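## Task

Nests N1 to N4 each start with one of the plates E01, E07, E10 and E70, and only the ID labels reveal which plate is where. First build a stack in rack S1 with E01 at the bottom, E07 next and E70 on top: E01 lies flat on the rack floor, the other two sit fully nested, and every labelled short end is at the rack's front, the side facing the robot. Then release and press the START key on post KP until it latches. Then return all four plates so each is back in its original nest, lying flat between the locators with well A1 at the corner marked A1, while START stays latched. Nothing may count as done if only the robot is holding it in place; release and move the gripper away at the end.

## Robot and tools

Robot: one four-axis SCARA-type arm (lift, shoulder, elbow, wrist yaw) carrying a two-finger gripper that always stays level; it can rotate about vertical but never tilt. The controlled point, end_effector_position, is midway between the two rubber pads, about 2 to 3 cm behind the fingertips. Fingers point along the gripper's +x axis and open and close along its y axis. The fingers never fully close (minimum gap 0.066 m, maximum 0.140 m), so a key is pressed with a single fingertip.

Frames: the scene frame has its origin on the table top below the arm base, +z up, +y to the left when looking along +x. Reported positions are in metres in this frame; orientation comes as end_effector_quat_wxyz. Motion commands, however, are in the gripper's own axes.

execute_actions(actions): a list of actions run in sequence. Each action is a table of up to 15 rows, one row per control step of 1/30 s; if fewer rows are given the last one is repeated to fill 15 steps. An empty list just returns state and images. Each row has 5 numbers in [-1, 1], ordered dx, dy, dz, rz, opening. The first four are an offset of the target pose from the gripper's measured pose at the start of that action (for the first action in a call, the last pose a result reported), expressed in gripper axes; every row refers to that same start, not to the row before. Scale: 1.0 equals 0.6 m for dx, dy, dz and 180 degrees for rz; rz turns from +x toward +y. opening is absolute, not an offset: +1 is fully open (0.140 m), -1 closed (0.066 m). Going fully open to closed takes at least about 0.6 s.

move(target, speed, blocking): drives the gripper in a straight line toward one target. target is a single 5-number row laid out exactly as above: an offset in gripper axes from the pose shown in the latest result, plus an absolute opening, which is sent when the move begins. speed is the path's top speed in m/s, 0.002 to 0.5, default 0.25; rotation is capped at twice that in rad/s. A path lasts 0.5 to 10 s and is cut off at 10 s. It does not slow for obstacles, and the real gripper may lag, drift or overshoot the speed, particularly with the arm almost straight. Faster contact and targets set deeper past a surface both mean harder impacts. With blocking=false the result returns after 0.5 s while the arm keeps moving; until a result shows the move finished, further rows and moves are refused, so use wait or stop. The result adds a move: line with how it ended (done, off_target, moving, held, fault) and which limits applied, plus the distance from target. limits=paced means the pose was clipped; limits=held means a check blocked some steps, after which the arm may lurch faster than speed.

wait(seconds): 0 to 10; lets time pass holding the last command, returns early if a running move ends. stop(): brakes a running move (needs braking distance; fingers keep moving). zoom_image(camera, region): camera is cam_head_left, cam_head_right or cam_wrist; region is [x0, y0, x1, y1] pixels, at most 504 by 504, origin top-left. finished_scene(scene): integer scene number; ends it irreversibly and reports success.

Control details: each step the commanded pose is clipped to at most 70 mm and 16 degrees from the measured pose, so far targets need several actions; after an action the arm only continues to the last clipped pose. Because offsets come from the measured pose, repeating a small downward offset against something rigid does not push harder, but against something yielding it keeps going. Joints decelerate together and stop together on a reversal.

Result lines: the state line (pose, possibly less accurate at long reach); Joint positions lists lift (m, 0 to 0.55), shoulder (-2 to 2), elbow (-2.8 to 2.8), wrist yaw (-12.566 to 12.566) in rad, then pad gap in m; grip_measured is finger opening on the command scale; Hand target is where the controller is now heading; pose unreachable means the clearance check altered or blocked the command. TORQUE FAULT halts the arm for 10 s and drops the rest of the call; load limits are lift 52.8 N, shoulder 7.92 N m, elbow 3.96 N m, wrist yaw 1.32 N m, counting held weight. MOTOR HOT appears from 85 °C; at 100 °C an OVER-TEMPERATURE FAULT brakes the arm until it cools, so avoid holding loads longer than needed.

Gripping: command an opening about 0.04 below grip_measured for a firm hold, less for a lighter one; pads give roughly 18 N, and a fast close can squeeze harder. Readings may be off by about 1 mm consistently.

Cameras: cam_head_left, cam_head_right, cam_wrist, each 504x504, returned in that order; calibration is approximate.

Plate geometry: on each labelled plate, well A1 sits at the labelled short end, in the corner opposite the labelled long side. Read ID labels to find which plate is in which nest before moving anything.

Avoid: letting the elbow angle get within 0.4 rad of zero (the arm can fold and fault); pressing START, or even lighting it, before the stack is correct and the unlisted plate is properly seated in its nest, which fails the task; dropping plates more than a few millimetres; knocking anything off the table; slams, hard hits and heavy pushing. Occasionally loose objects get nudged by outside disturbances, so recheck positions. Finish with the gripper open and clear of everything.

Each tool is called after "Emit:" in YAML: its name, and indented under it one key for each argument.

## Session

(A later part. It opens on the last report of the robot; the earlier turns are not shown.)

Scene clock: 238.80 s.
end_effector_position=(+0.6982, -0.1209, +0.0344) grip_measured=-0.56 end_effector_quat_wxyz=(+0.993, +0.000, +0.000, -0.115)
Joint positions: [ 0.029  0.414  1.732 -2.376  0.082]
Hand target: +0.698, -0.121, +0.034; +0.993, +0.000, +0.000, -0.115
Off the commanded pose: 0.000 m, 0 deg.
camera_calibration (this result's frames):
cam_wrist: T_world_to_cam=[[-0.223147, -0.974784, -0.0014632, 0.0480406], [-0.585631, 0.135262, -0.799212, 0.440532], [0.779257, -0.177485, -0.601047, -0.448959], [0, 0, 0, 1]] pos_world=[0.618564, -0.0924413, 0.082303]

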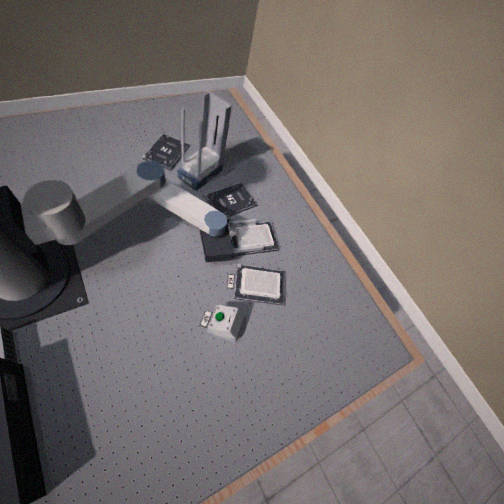

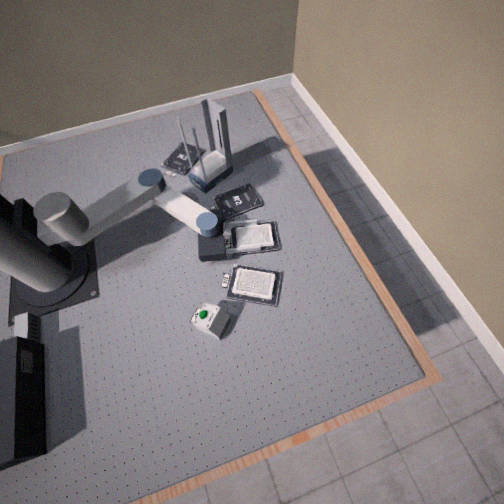

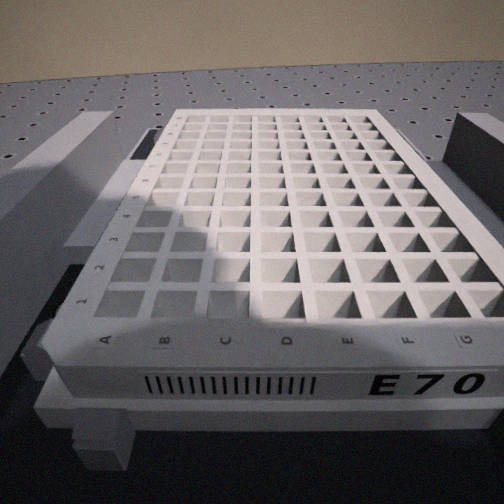

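Emit:
move:
  target: [0.0, 0.0, 0.486, 0.0, -0.61]
  speed: 0.4

Emit:
move:
  target: [-0.21501, 0.54224, -0.01, 0.22106, -0.61]
  speed: 0.3

Scene clock: 248.80 s.
end_effector_position=(+0.6982, -0.1209, +0.3261) grip_measured=-0.56 end_effector_quat_wxyz=(+0.993, +0.000, +0.000, -0.115)
Joint positions: [ 0.321  0.414  1.732 -2.376  0.082]
Hand target: +0.698, -0.121, +0.326; +0.993, +0.000, +0.000, -0.115
Off the commanded pose: 0.000 m, 0 deg.
move: done; limits=paced
camera_calibration (this result's frames):
cam_wrist: T_world_to_cam=[[-0.223115, -0.974791, -0.0014632, 0.0484511], [-0.585636, 0.135243, -0.799212, 0.673632], [0.779263, -0.177459, -0.601047, -0.27367], [0, 0, 0, 1]] pos_world=[0.618573, -0.0924395, 0.373957]

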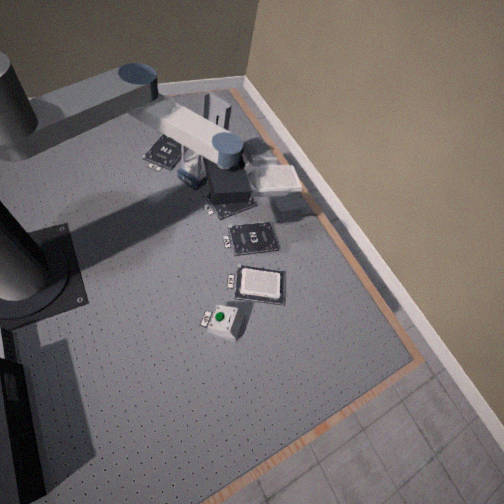

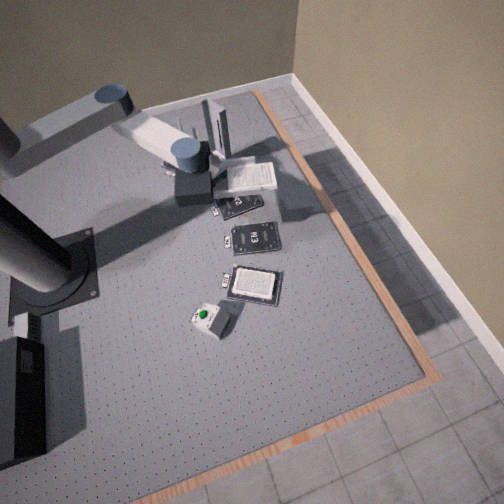

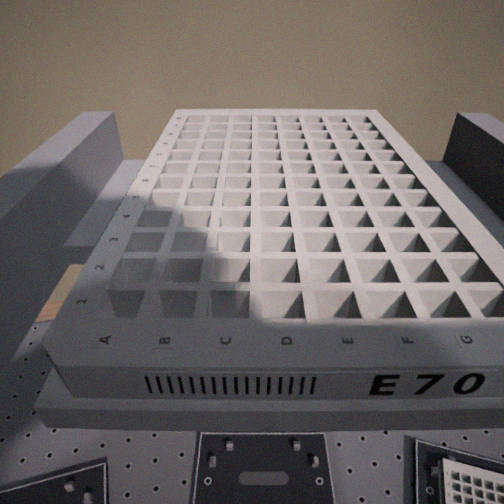

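Scene clock: 250.33 s.
end_effector_position=(+0.6467, +0.2254, +0.3201) grip_measured=-0.56 end_effector_quat_wxyz=(+0.973, +0.000, +0.000, +0.230)
Joint positions: [ 0.315  1.114  1.649 -2.299  0.082]
Hand target: +0.647, +0.225, +0.320; +0.973, +0.000, +0.000, +0.230
Off the commanded pose: 0.000 m, 0 deg.
move: done
camera_calibration (this result's frames):
cam_wrist: T_world_to_cam=[[0.452984, -0.891517, -0.0014632, -0.0814798], [-0.536375, -0.271223, -0.799212, 0.651656], [0.712115, 0.362816, -0.601047, -0.254051], [0, 0, 0, 1]] pos_world=[0.567354, 0.196277, 0.367996]

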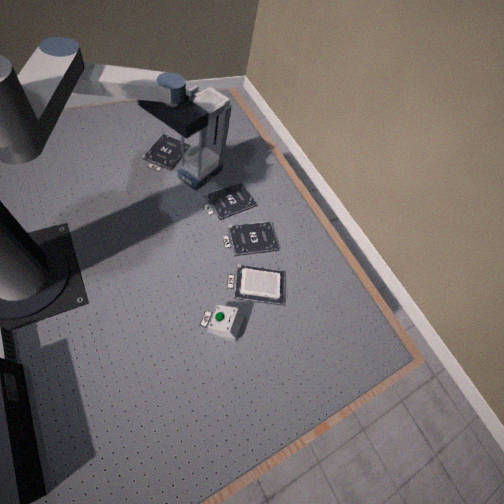

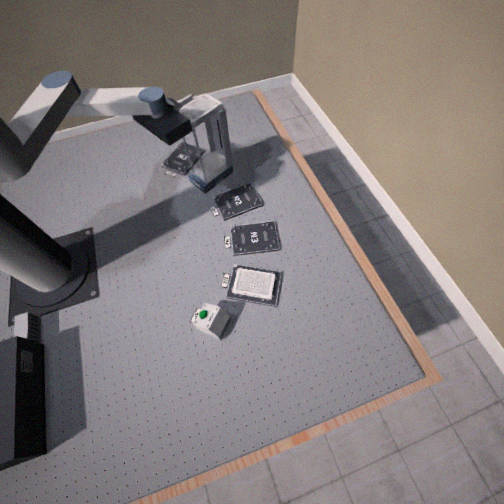

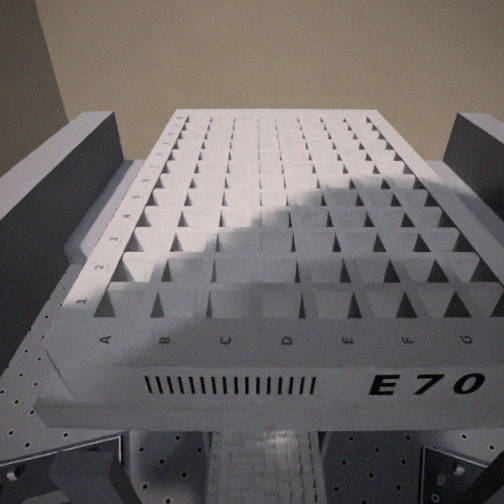

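Emit:
move:
  target: [0.0002, -0.0003, -0.04, -0.0003, -0.61]
  speed: 0.05

Emit:
move:
  target: [0.0, 0.0, -0.3335, 0.0, -0.61]
  speed: 0.3

Scene clock: 254.97 s.
end_effector_position=(+0.6468, +0.2254, +0.2960) grip_measured=-0.56 end_effector_quat_wxyz=(+0.973, +0.000, +0.000, +0.230)
Joint positions: [ 0.291  1.114  1.65  -2.3    0.082]
Hand target: +0.647, +0.225, +0.296; +0.973, +0.000, +0.000, +0.230
Off the commanded pose: 0.000 m, 0 deg.
move: done
camera_calibration (this result's frames):
cam_wrist: T_world_to_cam=[[0.452373, -0.891828, -0.0014632, -0.0811587], [-0.536561, -0.270855, -0.799212, 0.632503], [0.712363, 0.362327, -0.601047, -0.268647], [0, 0, 0, 1]] pos_world=[0.567465, 0.196275, 0.343916]

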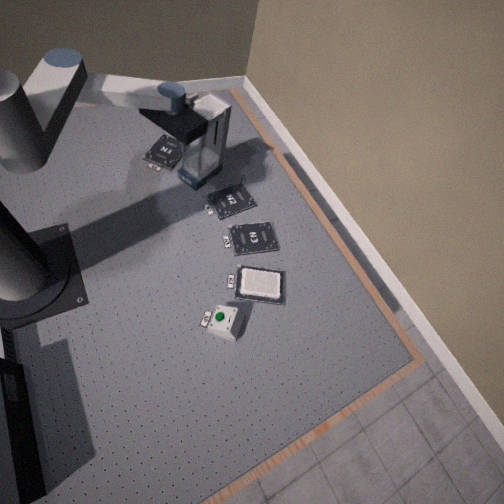

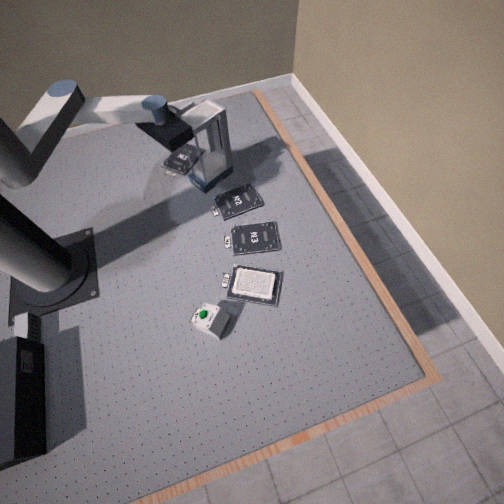

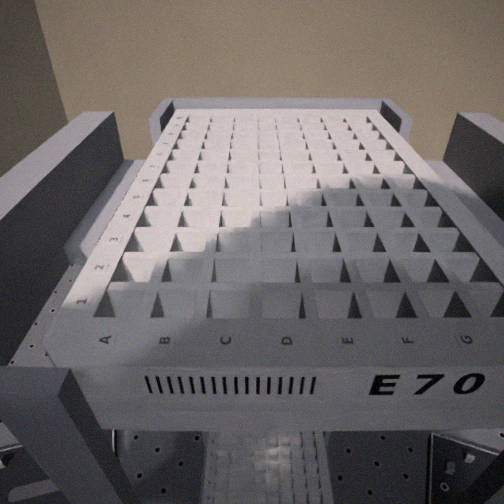

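Scene clock: 256.10 s.
end_effector_position=(+0.6468, +0.2254, +0.0958) grip_measured=-0.56 end_effector_quat_wxyz=(+0.973, +0.000, +0.000, +0.230)
Joint positions: [ 0.091  1.114  1.65  -2.3    0.082]
Hand target: +0.647, +0.225, +0.096; +0.973, +0.000, +0.000, +0.230
Off the commanded pose: 0.000 m, 0 deg.
move: done
camera_calibration (this result's frames):
cam_wrist: T_world_to_cam=[[0.452333, -0.891848, -0.0014632, -0.0814362], [-0.536573, -0.270831, -0.799212, 0.472516], [0.712379, 0.362295, -0.601047, -0.388962], [0, 0, 0, 1]] pos_world=[0.567464, 0.196263, 0.143737]

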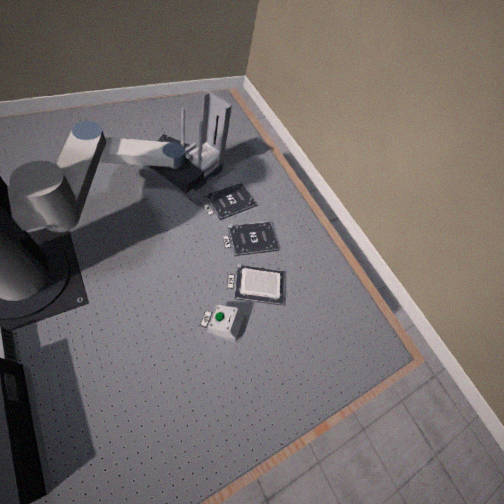

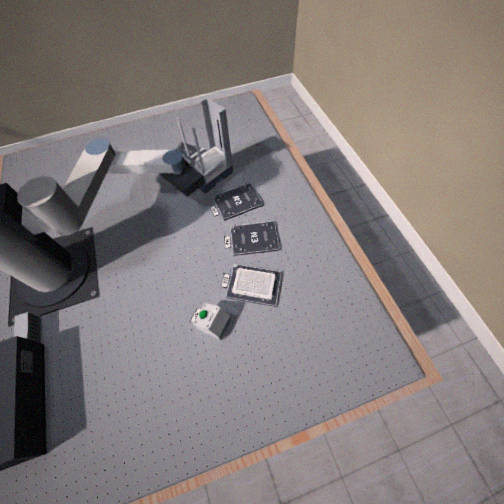

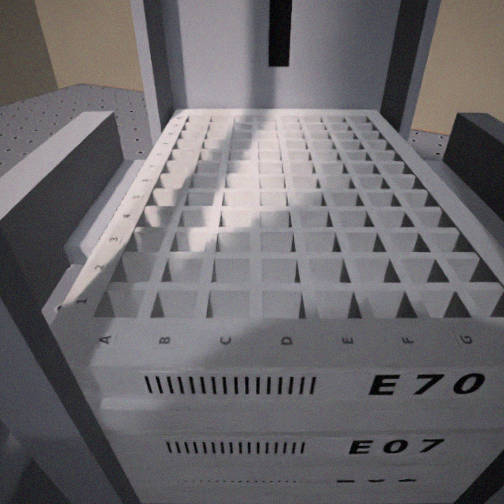

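Emit:
move:
  target: [0.0, 0.0, -0.0103, 0.0, -0.61]
  speed: 0.012

Emit:
execute_actions:
  actions:
    - [[0,0,0,0,-0.57],[0,0,0,0,-0.54],[0,0,0,0,-0.50],[0,0,0,0,-0.45],[0,0,0,0,-0.40],[0,0,0,0,-0.33],[0,0,0,0,-0.26],[0,0,0,0,-0.18],[0,0,0,0,-0.10],[0,0,0,0,-0.03],[0,0,0,0,0.0]]

Scene clock: 259.53 s.
end_effector_position=(+0.6468, +0.2254, +0.0896) grip_measured=-0.56 end_effector_quat_wxyz=(+0.973, +0.000, +0.000, +0.230)
Joint positions: [ 0.085  1.114  1.65  -2.3    0.082]
Hand target: +0.647, +0.225, +0.090; +0.973, +0.000, +0.000, +0.230
Off the commanded pose: 0.000 m, 0 deg.
move: done
camera_calibration (this result's frames):
cam_wrist: T_world_to_cam=[[0.452332, -0.891849, -0.0014632, -0.0814446], [-0.536573, -0.27083, -0.799212, 0.467567], [0.71238, 0.362294, -0.601047, -0.392684], [0, 0, 0, 1]] pos_world=[0.567464, 0.196262, 0.137545]

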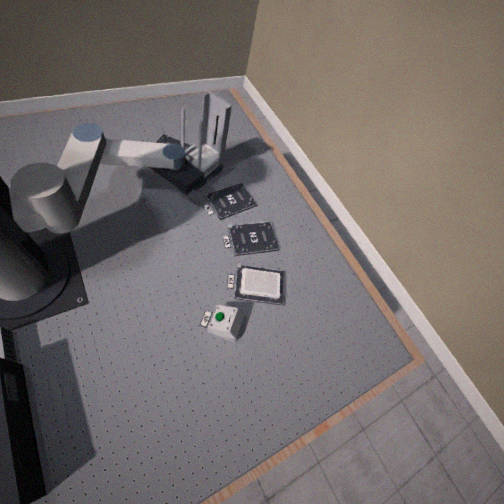

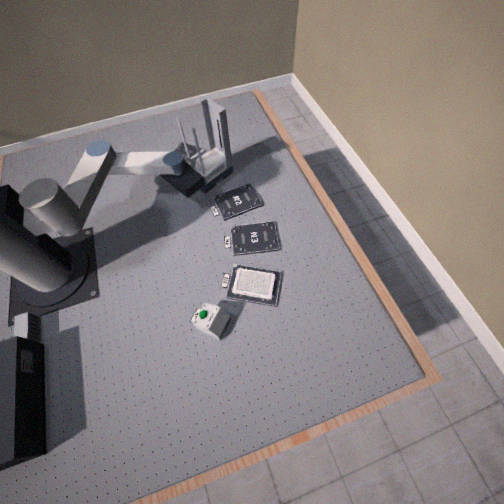

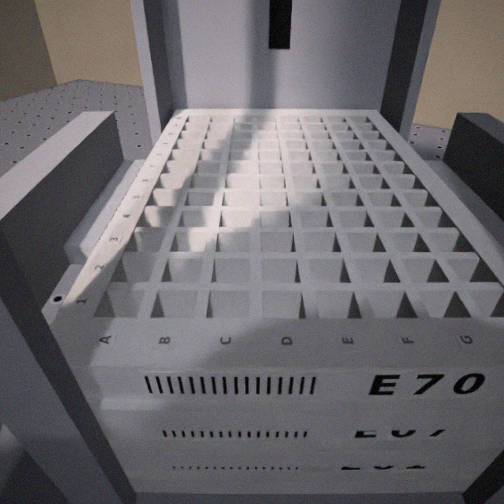

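Scene clock: 260.03 s.
end_effector_position=(+0.6468, +0.2254, +0.0896) grip_measured=+0.00 end_effector_quat_wxyz=(+0.973, +0.000, +0.000, +0.230)
Joint positions: [ 0.085  1.114  1.65  -2.3    0.103]
Hand target: +0.647, +0.225, +0.090; +0.973, +0.000, +0.000, +0.230
Off the commanded pose: 0.000 m, 0 deg.
camera_calibration (this result's frames):
cam_wrist: T_world_to_cam=[[0.452332, -0.891848, -0.0014632, -0.0814448], [-0.536573, -0.27083, -0.799212, 0.467567], [0.71238, 0.362294, -0.601047, -0.392683], [0, 0, 0, 1]] pos_world=[0.567464, 0.196262, 0.137545]

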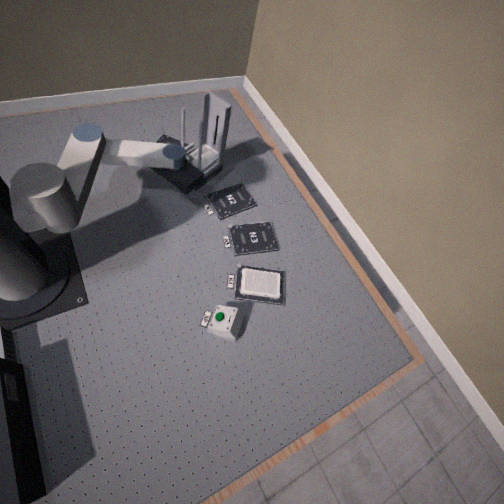

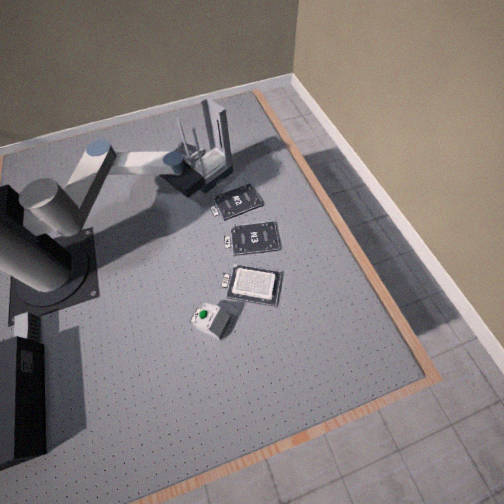

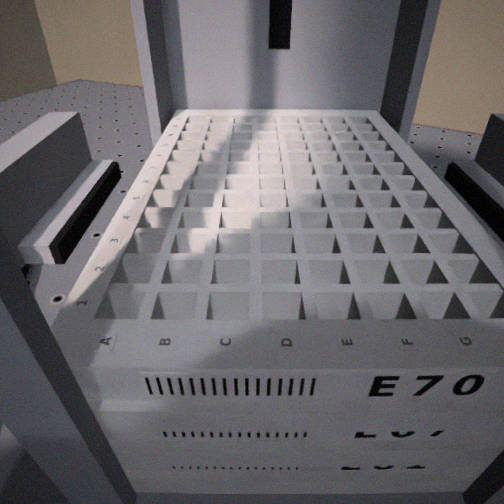

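Emit:
move:
  target: [-0.2333, 0.0, 0.0173, 0.0, 0.0]
  speed: 0.25

Emit:
move:
  target: [-0.4189, -0.4885, 0.1, -0.3699, 0.0]
  speed: 0.35

Scene clock: 267.67 s.
end_effector_position=(+0.5216, +0.1626, +0.1000) grip_measured=+0.00 end_effector_quat_wxyz=(+0.973, +0.000, +0.000, +0.230)
Joint positions: [ 0.095  1.368  0.961 -1.865  0.103]
Hand target: +0.522, +0.163, +0.100; +0.973, +0.000, +0.000, +0.230
Off the commanded pose: 0.000 m, 0 deg.
move: done
camera_calibration (this result's frames):
cam_wrist: T_world_to_cam=[[0.45207, -0.891981, -0.0014632, -0.0805853], [-0.536652, -0.270673, -0.799212, 0.391674], [0.712486, 0.362086, -0.601047, -0.274546], [0, 0, 0, 1]] pos_world=[0.442233, 0.133544, 0.147897]

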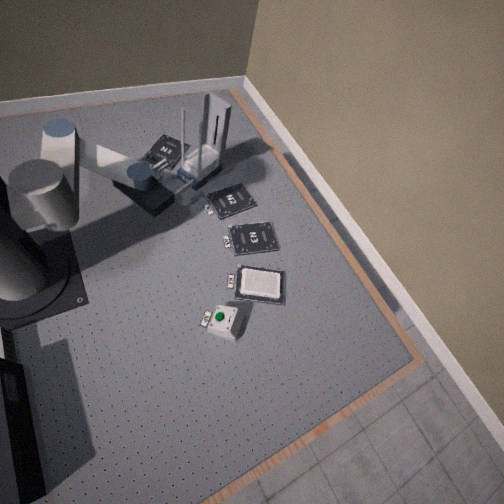

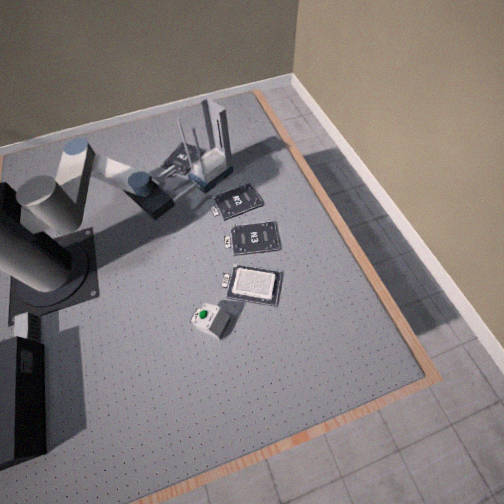

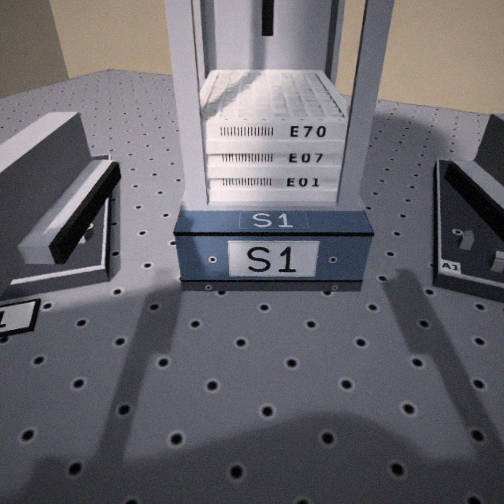

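Scene clock: 269.77 s.
end_effector_position=(+0.4281, -0.2118, +0.1600) grip_measured=+0.00 end_effector_quat_wxyz=(+0.940, +0.000, +0.000, -0.342)
Joint positions: [ 0.155  0.311  0.733 -1.742  0.103]
Hand target: +0.428, -0.212, +0.160; +0.940, +0.000, +0.000, -0.342
Off the commanded pose: 0.000 m, 0 deg.
move: done
camera_calibration (this result's frames):
cam_wrist: T_world_to_cam=[[-0.638742, -0.76942, -0.0014632, 0.120694], [-0.461712, 0.384814, -0.799212, 0.394854], [0.615493, -0.509815, -0.601047, -0.17944], [0, 0, 0, 1]] pos_world=[0.369845, -0.150562, 0.207897]

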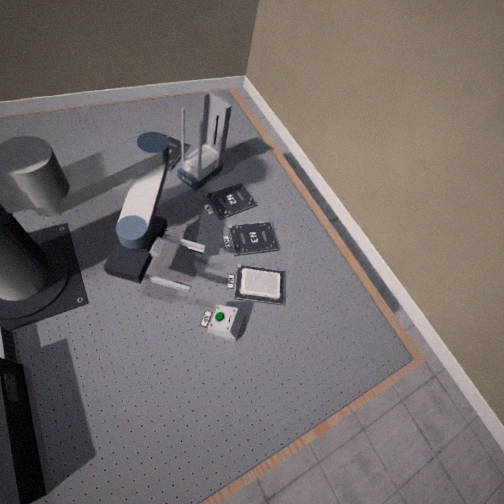

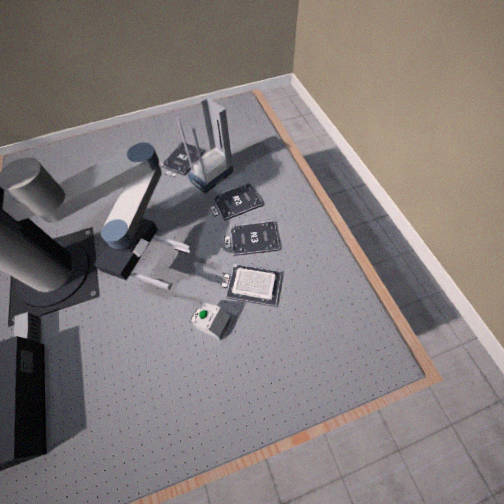

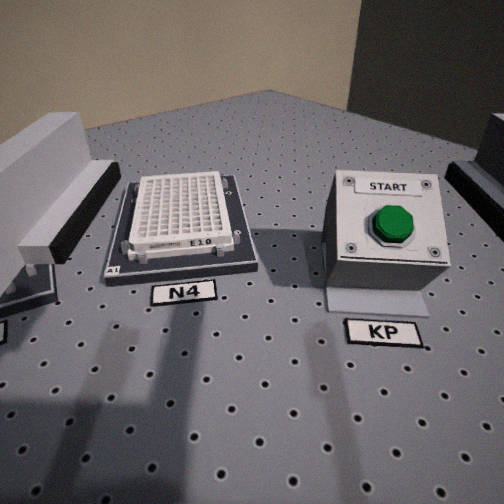

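Emit:
zoom_image:
  camera: "cam_wrist"
  region: [300, 150, 480, 330]

Emit:
zoom_image:
  camera: "cam_wrist"
  region: [90, 150, 270, 300]

Region (300, 150, 480, 330) of cam_wrist's 504x504 image, scaled by 2.800, with more detail than that image has.

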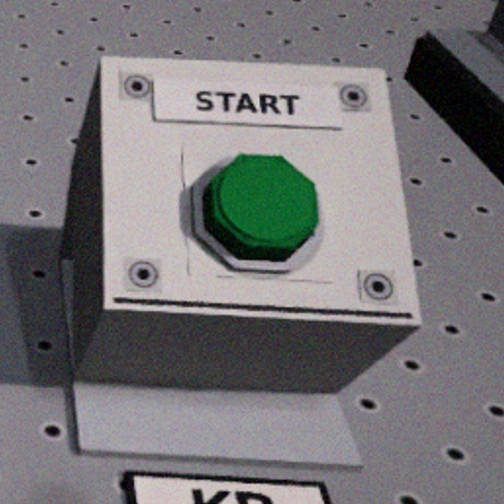

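Region (90, 150, 270, 300) of cam_wrist's 504x504 image, scaled by 2.800, with more detail than that image has.

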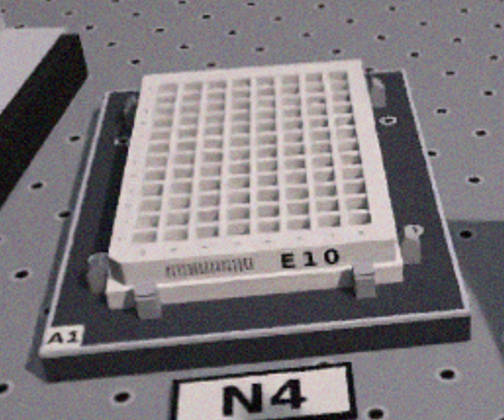

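Emit:
move:
  target: [0.0497, -0.2161, -0.05, -0.0248, 0.0]
  speed: 0.25

Scene clock: 292.73 s.
end_effector_position=(+0.3677, -0.3304, +0.1300) grip_measured=+0.00 end_effector_quat_wxyz=(+0.926, +0.000, +0.000, -0.378)
Joint positions: [ 0.125 -0.257  0.993 -1.511  0.103]
Hand target: +0.368, -0.330, +0.130; +0.926, +0.000, +0.000, -0.378
Off the commanded pose: 0.000 m, 0 deg.
move: done
camera_calibration (this result's frames):
cam_wrist: T_world_to_cam=[[-0.69657, -0.717488, -0.0014632, 0.0293026], [-0.43043, 0.419511, -0.799212, 0.388554], [0.574039, -0.556077, -0.601047, -0.22078], [0, 0, 0, 1]] pos_world=[0.314393, -0.264749, 0.177881]

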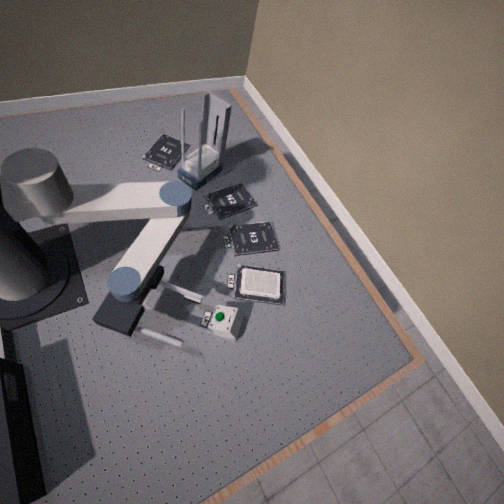

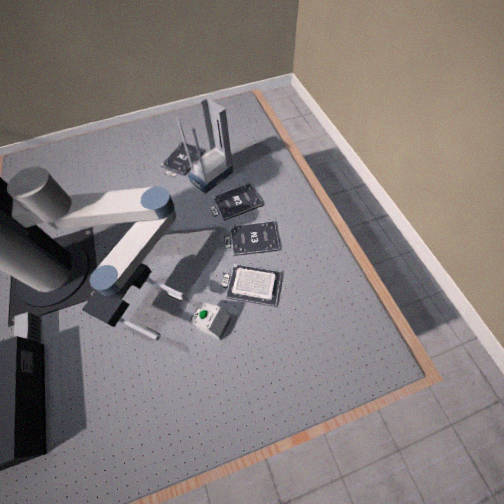

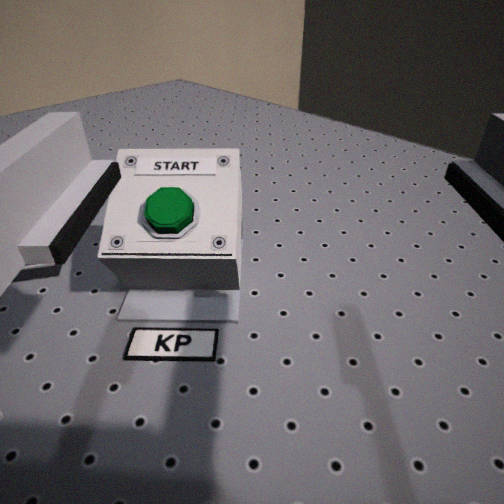

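Emit:
zoom_image:
  camera: "cam_wrist"
  region: [80, 135, 270, 335]

Region (80, 135, 270, 335) of cam_wrist's 504x504 image, scaled by 2.520, with more detail than that image has; it fills the left 479 columns of this view, and the rest is white.

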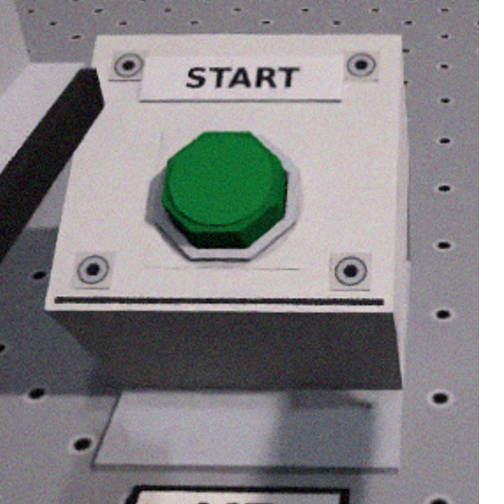

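Emit:
move:
  target: [0.1085, -0.0027, -0.0583, 0.0, 0.0]
  speed: 0.15

Scene clock: 318.50 s.
end_effector_position=(+0.4132, -0.3771, +0.0949) grip_measured=+0.00 end_effector_quat_wxyz=(+0.926, +0.000, +0.000, -0.378)
Joint positions: [ 0.09  -0.282  1.276 -1.77   0.103]
Hand target: +0.413, -0.377, +0.095; +0.926, +0.000, +0.000, -0.378
Off the commanded pose: 0.000 m, 0 deg.
move: done
camera_calibration (this result's frames):
cam_wrist: T_world_to_cam=[[-0.696138, -0.717907, -0.0014632, 0.0270908], [-0.430683, 0.419252, -0.799212, 0.399716], [0.574373, -0.555731, -0.601047, -0.293926], [0, 0, 0, 1]] pos_world=[0.359833, -0.311477, 0.142834]

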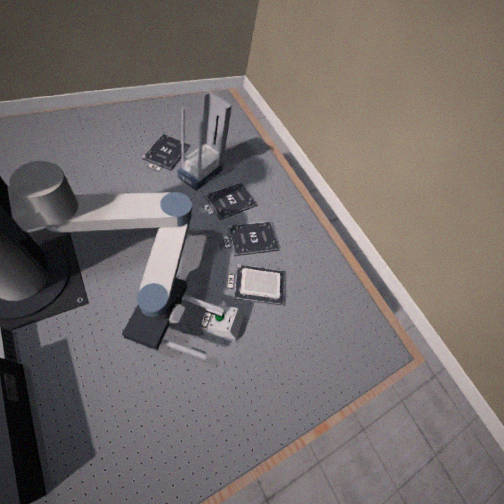

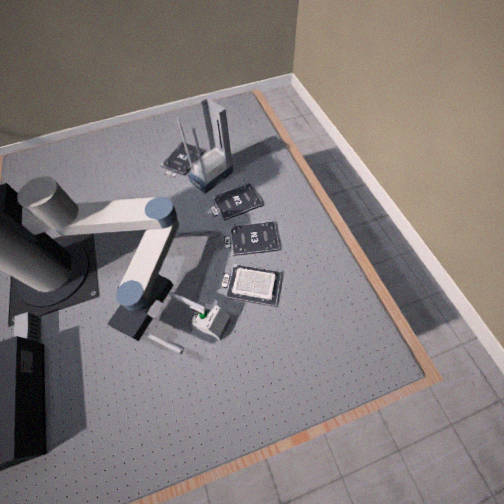

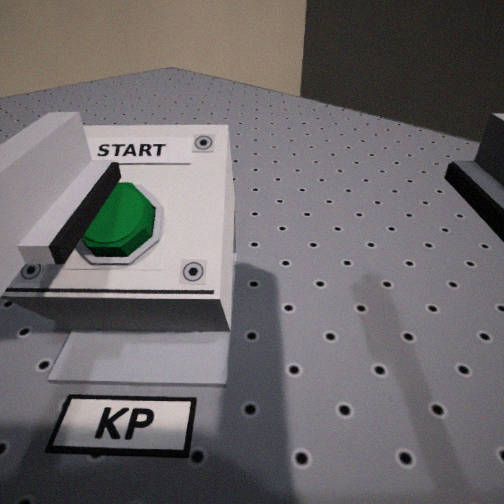

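Emit:
move:
  target: [0.0, 0.0, -0.0173, 0.0, 0.0]
  speed: 0.015

Scene clock: 321.37 s.
end_effector_position=(+0.4131, -0.3770, +0.0847) grip_measured=+0.00 end_effector_quat_wxyz=(+0.926, +0.000, +0.000, -0.378)
Joint positions: [ 0.08  -0.282  1.276 -1.77   0.103]
Hand target: +0.413, -0.377, +0.085; +0.926, +0.000, +0.000, -0.378
Off the commanded pose: 0.000 m, 0 deg.
move: done
camera_calibration (this result's frames):
cam_wrist: T_world_to_cam=[[-0.696067, -0.717975, -0.0014632, 0.0270259], [-0.430724, 0.419209, -0.799212, 0.391508], [0.574428, -0.555675, -0.601047, -0.300032], [0, 0, 0, 1]] pos_world=[0.359791, -0.31144, 0.132604]

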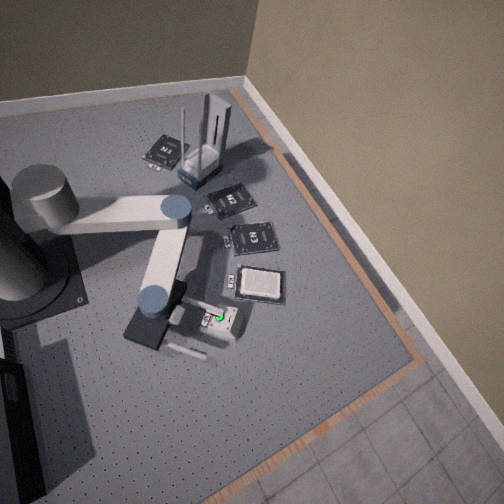

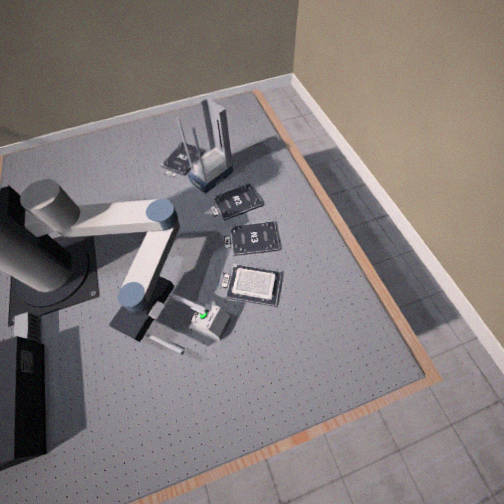

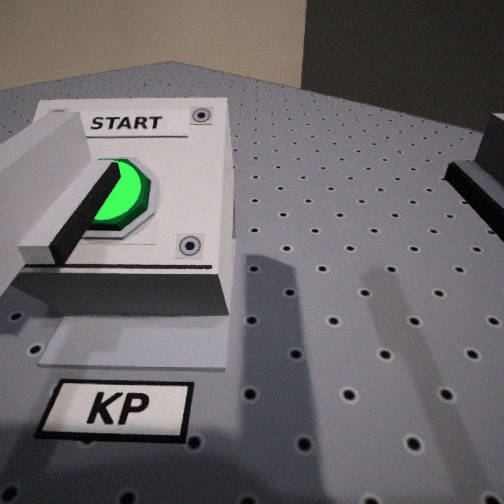

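Emit:
move:
  target: [0.0, 0.0, -0.002, 0.0, 0.0]
  speed: 0.005

Scene clock: 324.13 s.
end_effector_position=(+0.4131, -0.3770, +0.0837) grip_measured=+0.00 end_effector_quat_wxyz=(+0.926, +0.000, +0.000, -0.378)
Joint positions: [ 0.079 -0.282  1.276 -1.769  0.103]
Hand target: +0.413, -0.377, +0.084; +0.926, +0.000, +0.000, -0.378
Off the commanded pose: 0.000 m, 0 deg.
move: done
camera_calibration (this result's frames):
cam_wrist: T_world_to_cam=[[-0.696014, -0.718027, -0.0014632, 0.0269814], [-0.430755, 0.419177, -0.799212, 0.390688], [0.574469, -0.555632, -0.601047, -0.300574], [0, 0, 0, 1]] pos_world=[0.359741, -0.311403, 0.131623]

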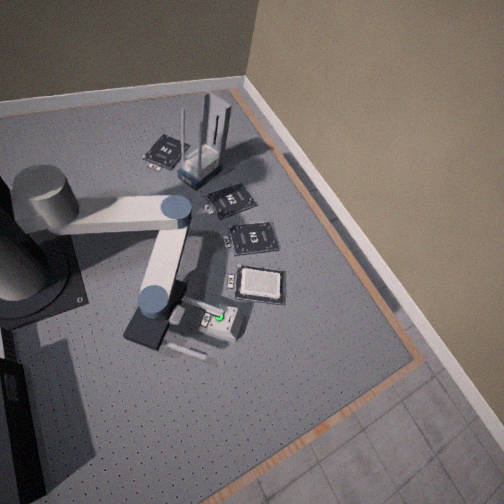

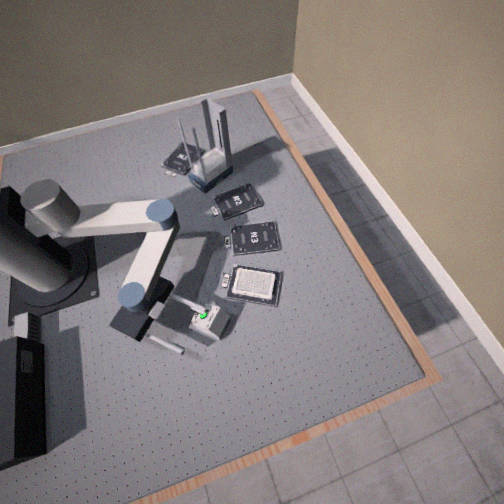

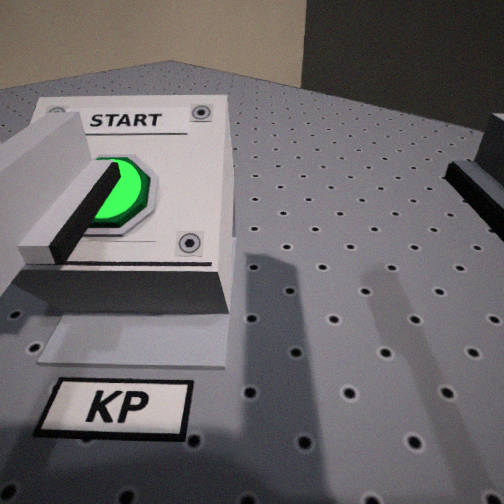

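Emit:
move:
  target: [0.0, 0.0, -0.002, 0.0, 0.0]
  speed: 0.005

Scene clock: 326.53 s.
end_effector_position=(+0.4130, -0.3769, +0.0828) grip_measured=+0.00 end_effector_quat_wxyz=(+0.926, +0.000, +0.000, -0.378)
Joint positions: [ 0.078 -0.282  1.275 -1.769  0.103]
Hand target: +0.413, -0.377, +0.083; +0.926, +0.000, +0.000, -0.378
Off the commanded pose: 0.000 m, 0 deg.
move: done
camera_calibration (this result's frames):
cam_wrist: T_world_to_cam=[[-0.695945, -0.718094, -0.0014632, 0.0269263], [-0.430795, 0.419136, -0.799212, 0.389878], [0.574523, -0.555577, -0.601047, -0.301097], [0, 0, 0, 1]] pos_world=[0.359684, -0.311359, 0.130662]

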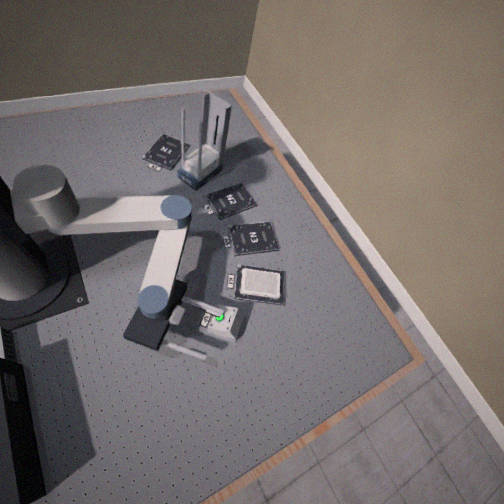

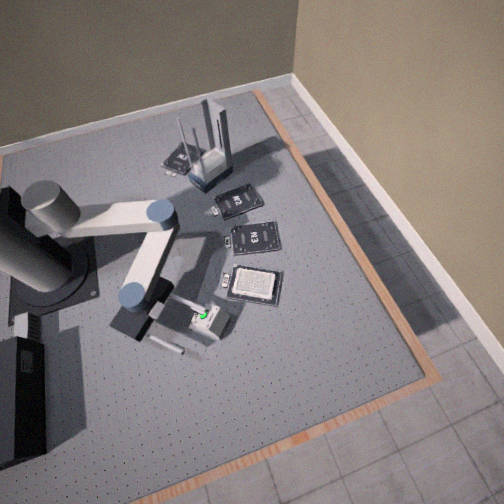

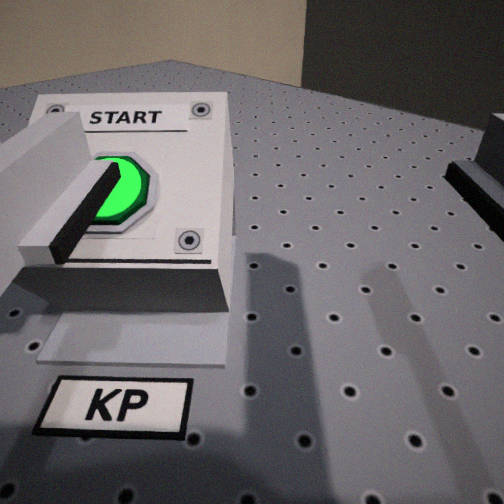

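Emit:
move:
  target: [0.0, 0.0, -0.0017, 0.0, 0.0]
  speed: 0.005

Scene clock: 328.73 s.
end_effector_position=(+0.4130, -0.3769, +0.0820) grip_measured=+0.00 end_effector_quat_wxyz=(+0.926, +0.000, +0.000, -0.378)
Joint positions: [ 0.077 -0.282  1.275 -1.768  0.103]
Hand target: +0.413, -0.377, +0.082; +0.926, +0.000, +0.000, -0.378
Off the commanded pose: 0.000 m, 0 deg.
move: done
camera_calibration (this result's frames):
cam_wrist: T_world_to_cam=[[-0.695872, -0.718164, -0.0014632, 0.026868], [-0.430838, 0.419093, -0.799212, 0.389212], [0.574579, -0.555519, -0.601047, -0.301505], [0, 0, 0, 1]] pos_world=[0.359622, -0.311312, 0.129884]

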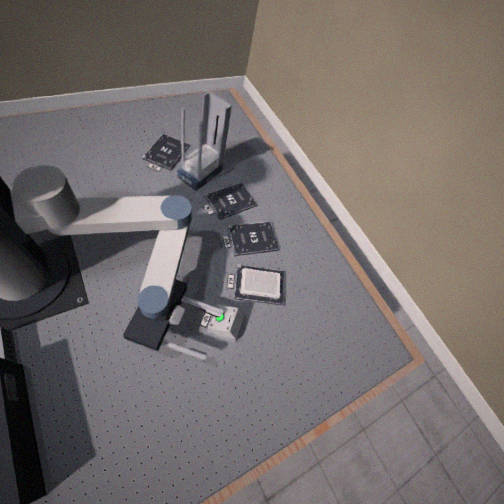

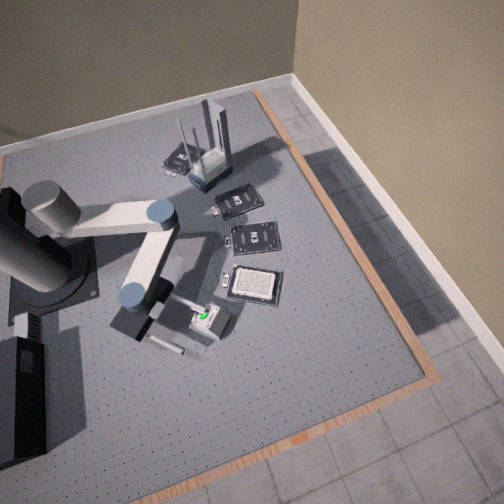

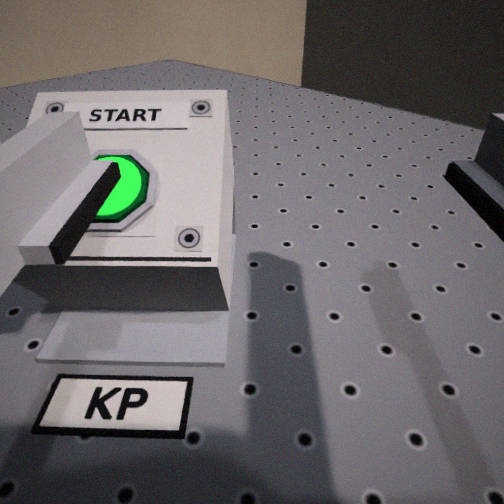

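Emit:
move:
  target: [0.0, 0.0, -0.0017, 0.0, 0.0]
  speed: 0.005

Scene clock: 331.57 s.
end_effector_position=(+0.4129, -0.3768, +0.0812) grip_measured=+0.00 end_effector_quat_wxyz=(+0.926, +0.000, +0.000, -0.378)
Joint positions: [ 0.076 -0.282  1.275 -1.768  0.103]
Hand target: +0.413, -0.377, +0.081; +0.926, +0.000, +0.000, -0.378
Off the commanded pose: 0.000 m, 0 deg.
move: done
camera_calibration (this result's frames):
cam_wrist: T_world_to_cam=[[-0.695797, -0.718237, -0.0014632, 0.026808], [-0.430881, 0.419048, -0.799212, 0.388552], [0.574637, -0.555459, -0.601047, -0.301905], [0, 0, 0, 1]] pos_world=[0.359559, -0.311263, 0.129116]

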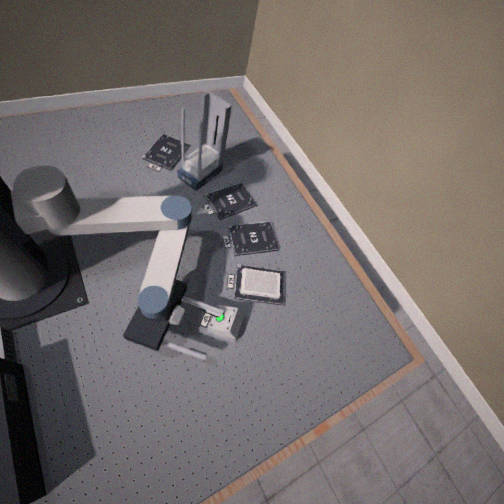

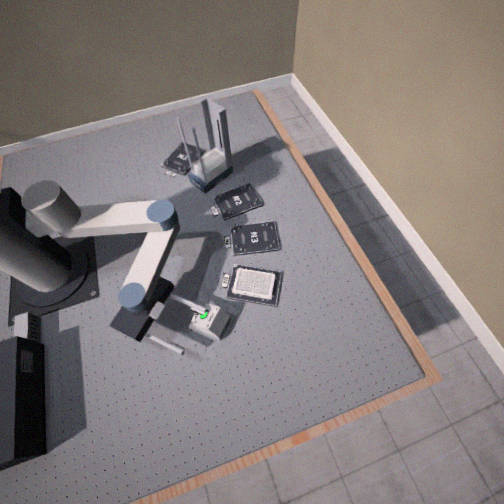

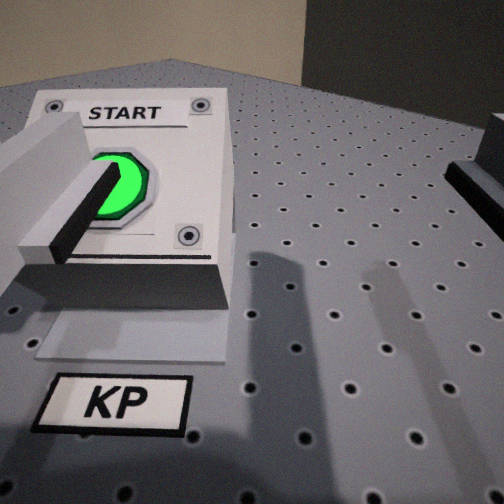

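Emit:
move:
  target: [0.0, 0.0, -0.0014, 0.0, 0.0]
  speed: 0.005

Scene clock: 333.53 s.
end_effector_position=(+0.4128, -0.3767, +0.0807) grip_measured=+0.00 end_effector_quat_wxyz=(+0.926, +0.000, +0.000, -0.378)
Joint positions: [ 0.076 -0.282  1.274 -1.767  0.103]
Hand target: +0.413, -0.377, +0.080; +0.926, +0.000, +0.000, -0.378
Off the commanded pose: 0.000 m, 0 deg.
move: done
camera_calibration (this result's frames):
cam_wrist: T_world_to_cam=[[-0.695662, -0.718368, -0.0014632, 0.0267025], [-0.43096, 0.418967, -0.799212, 0.38809], [0.574741, -0.555351, -0.601047, -0.302088], [0, 0, 0, 1]] pos_world=[0.35945, -0.311179, 0.128637]

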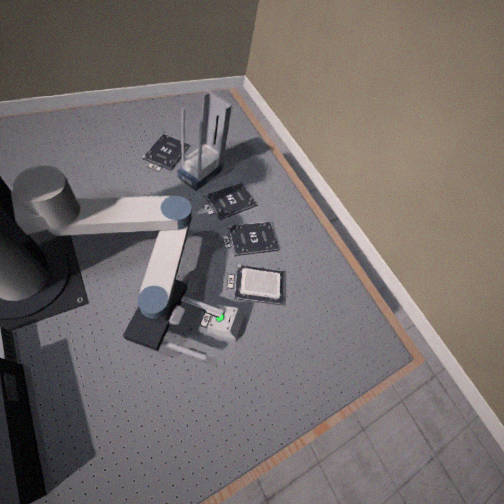

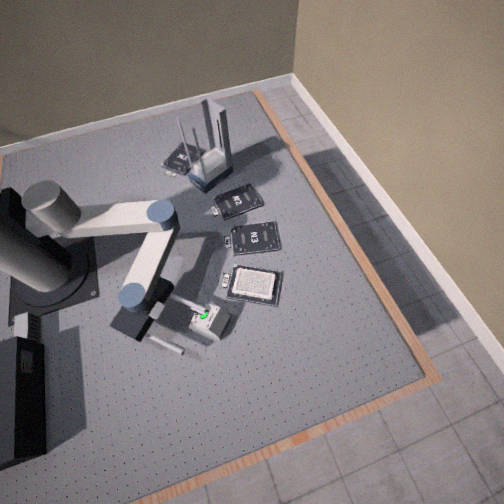

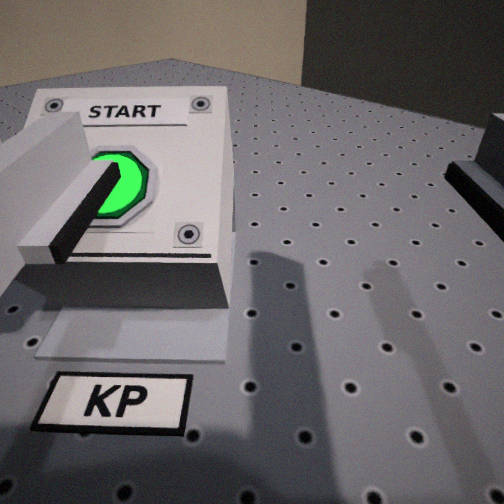

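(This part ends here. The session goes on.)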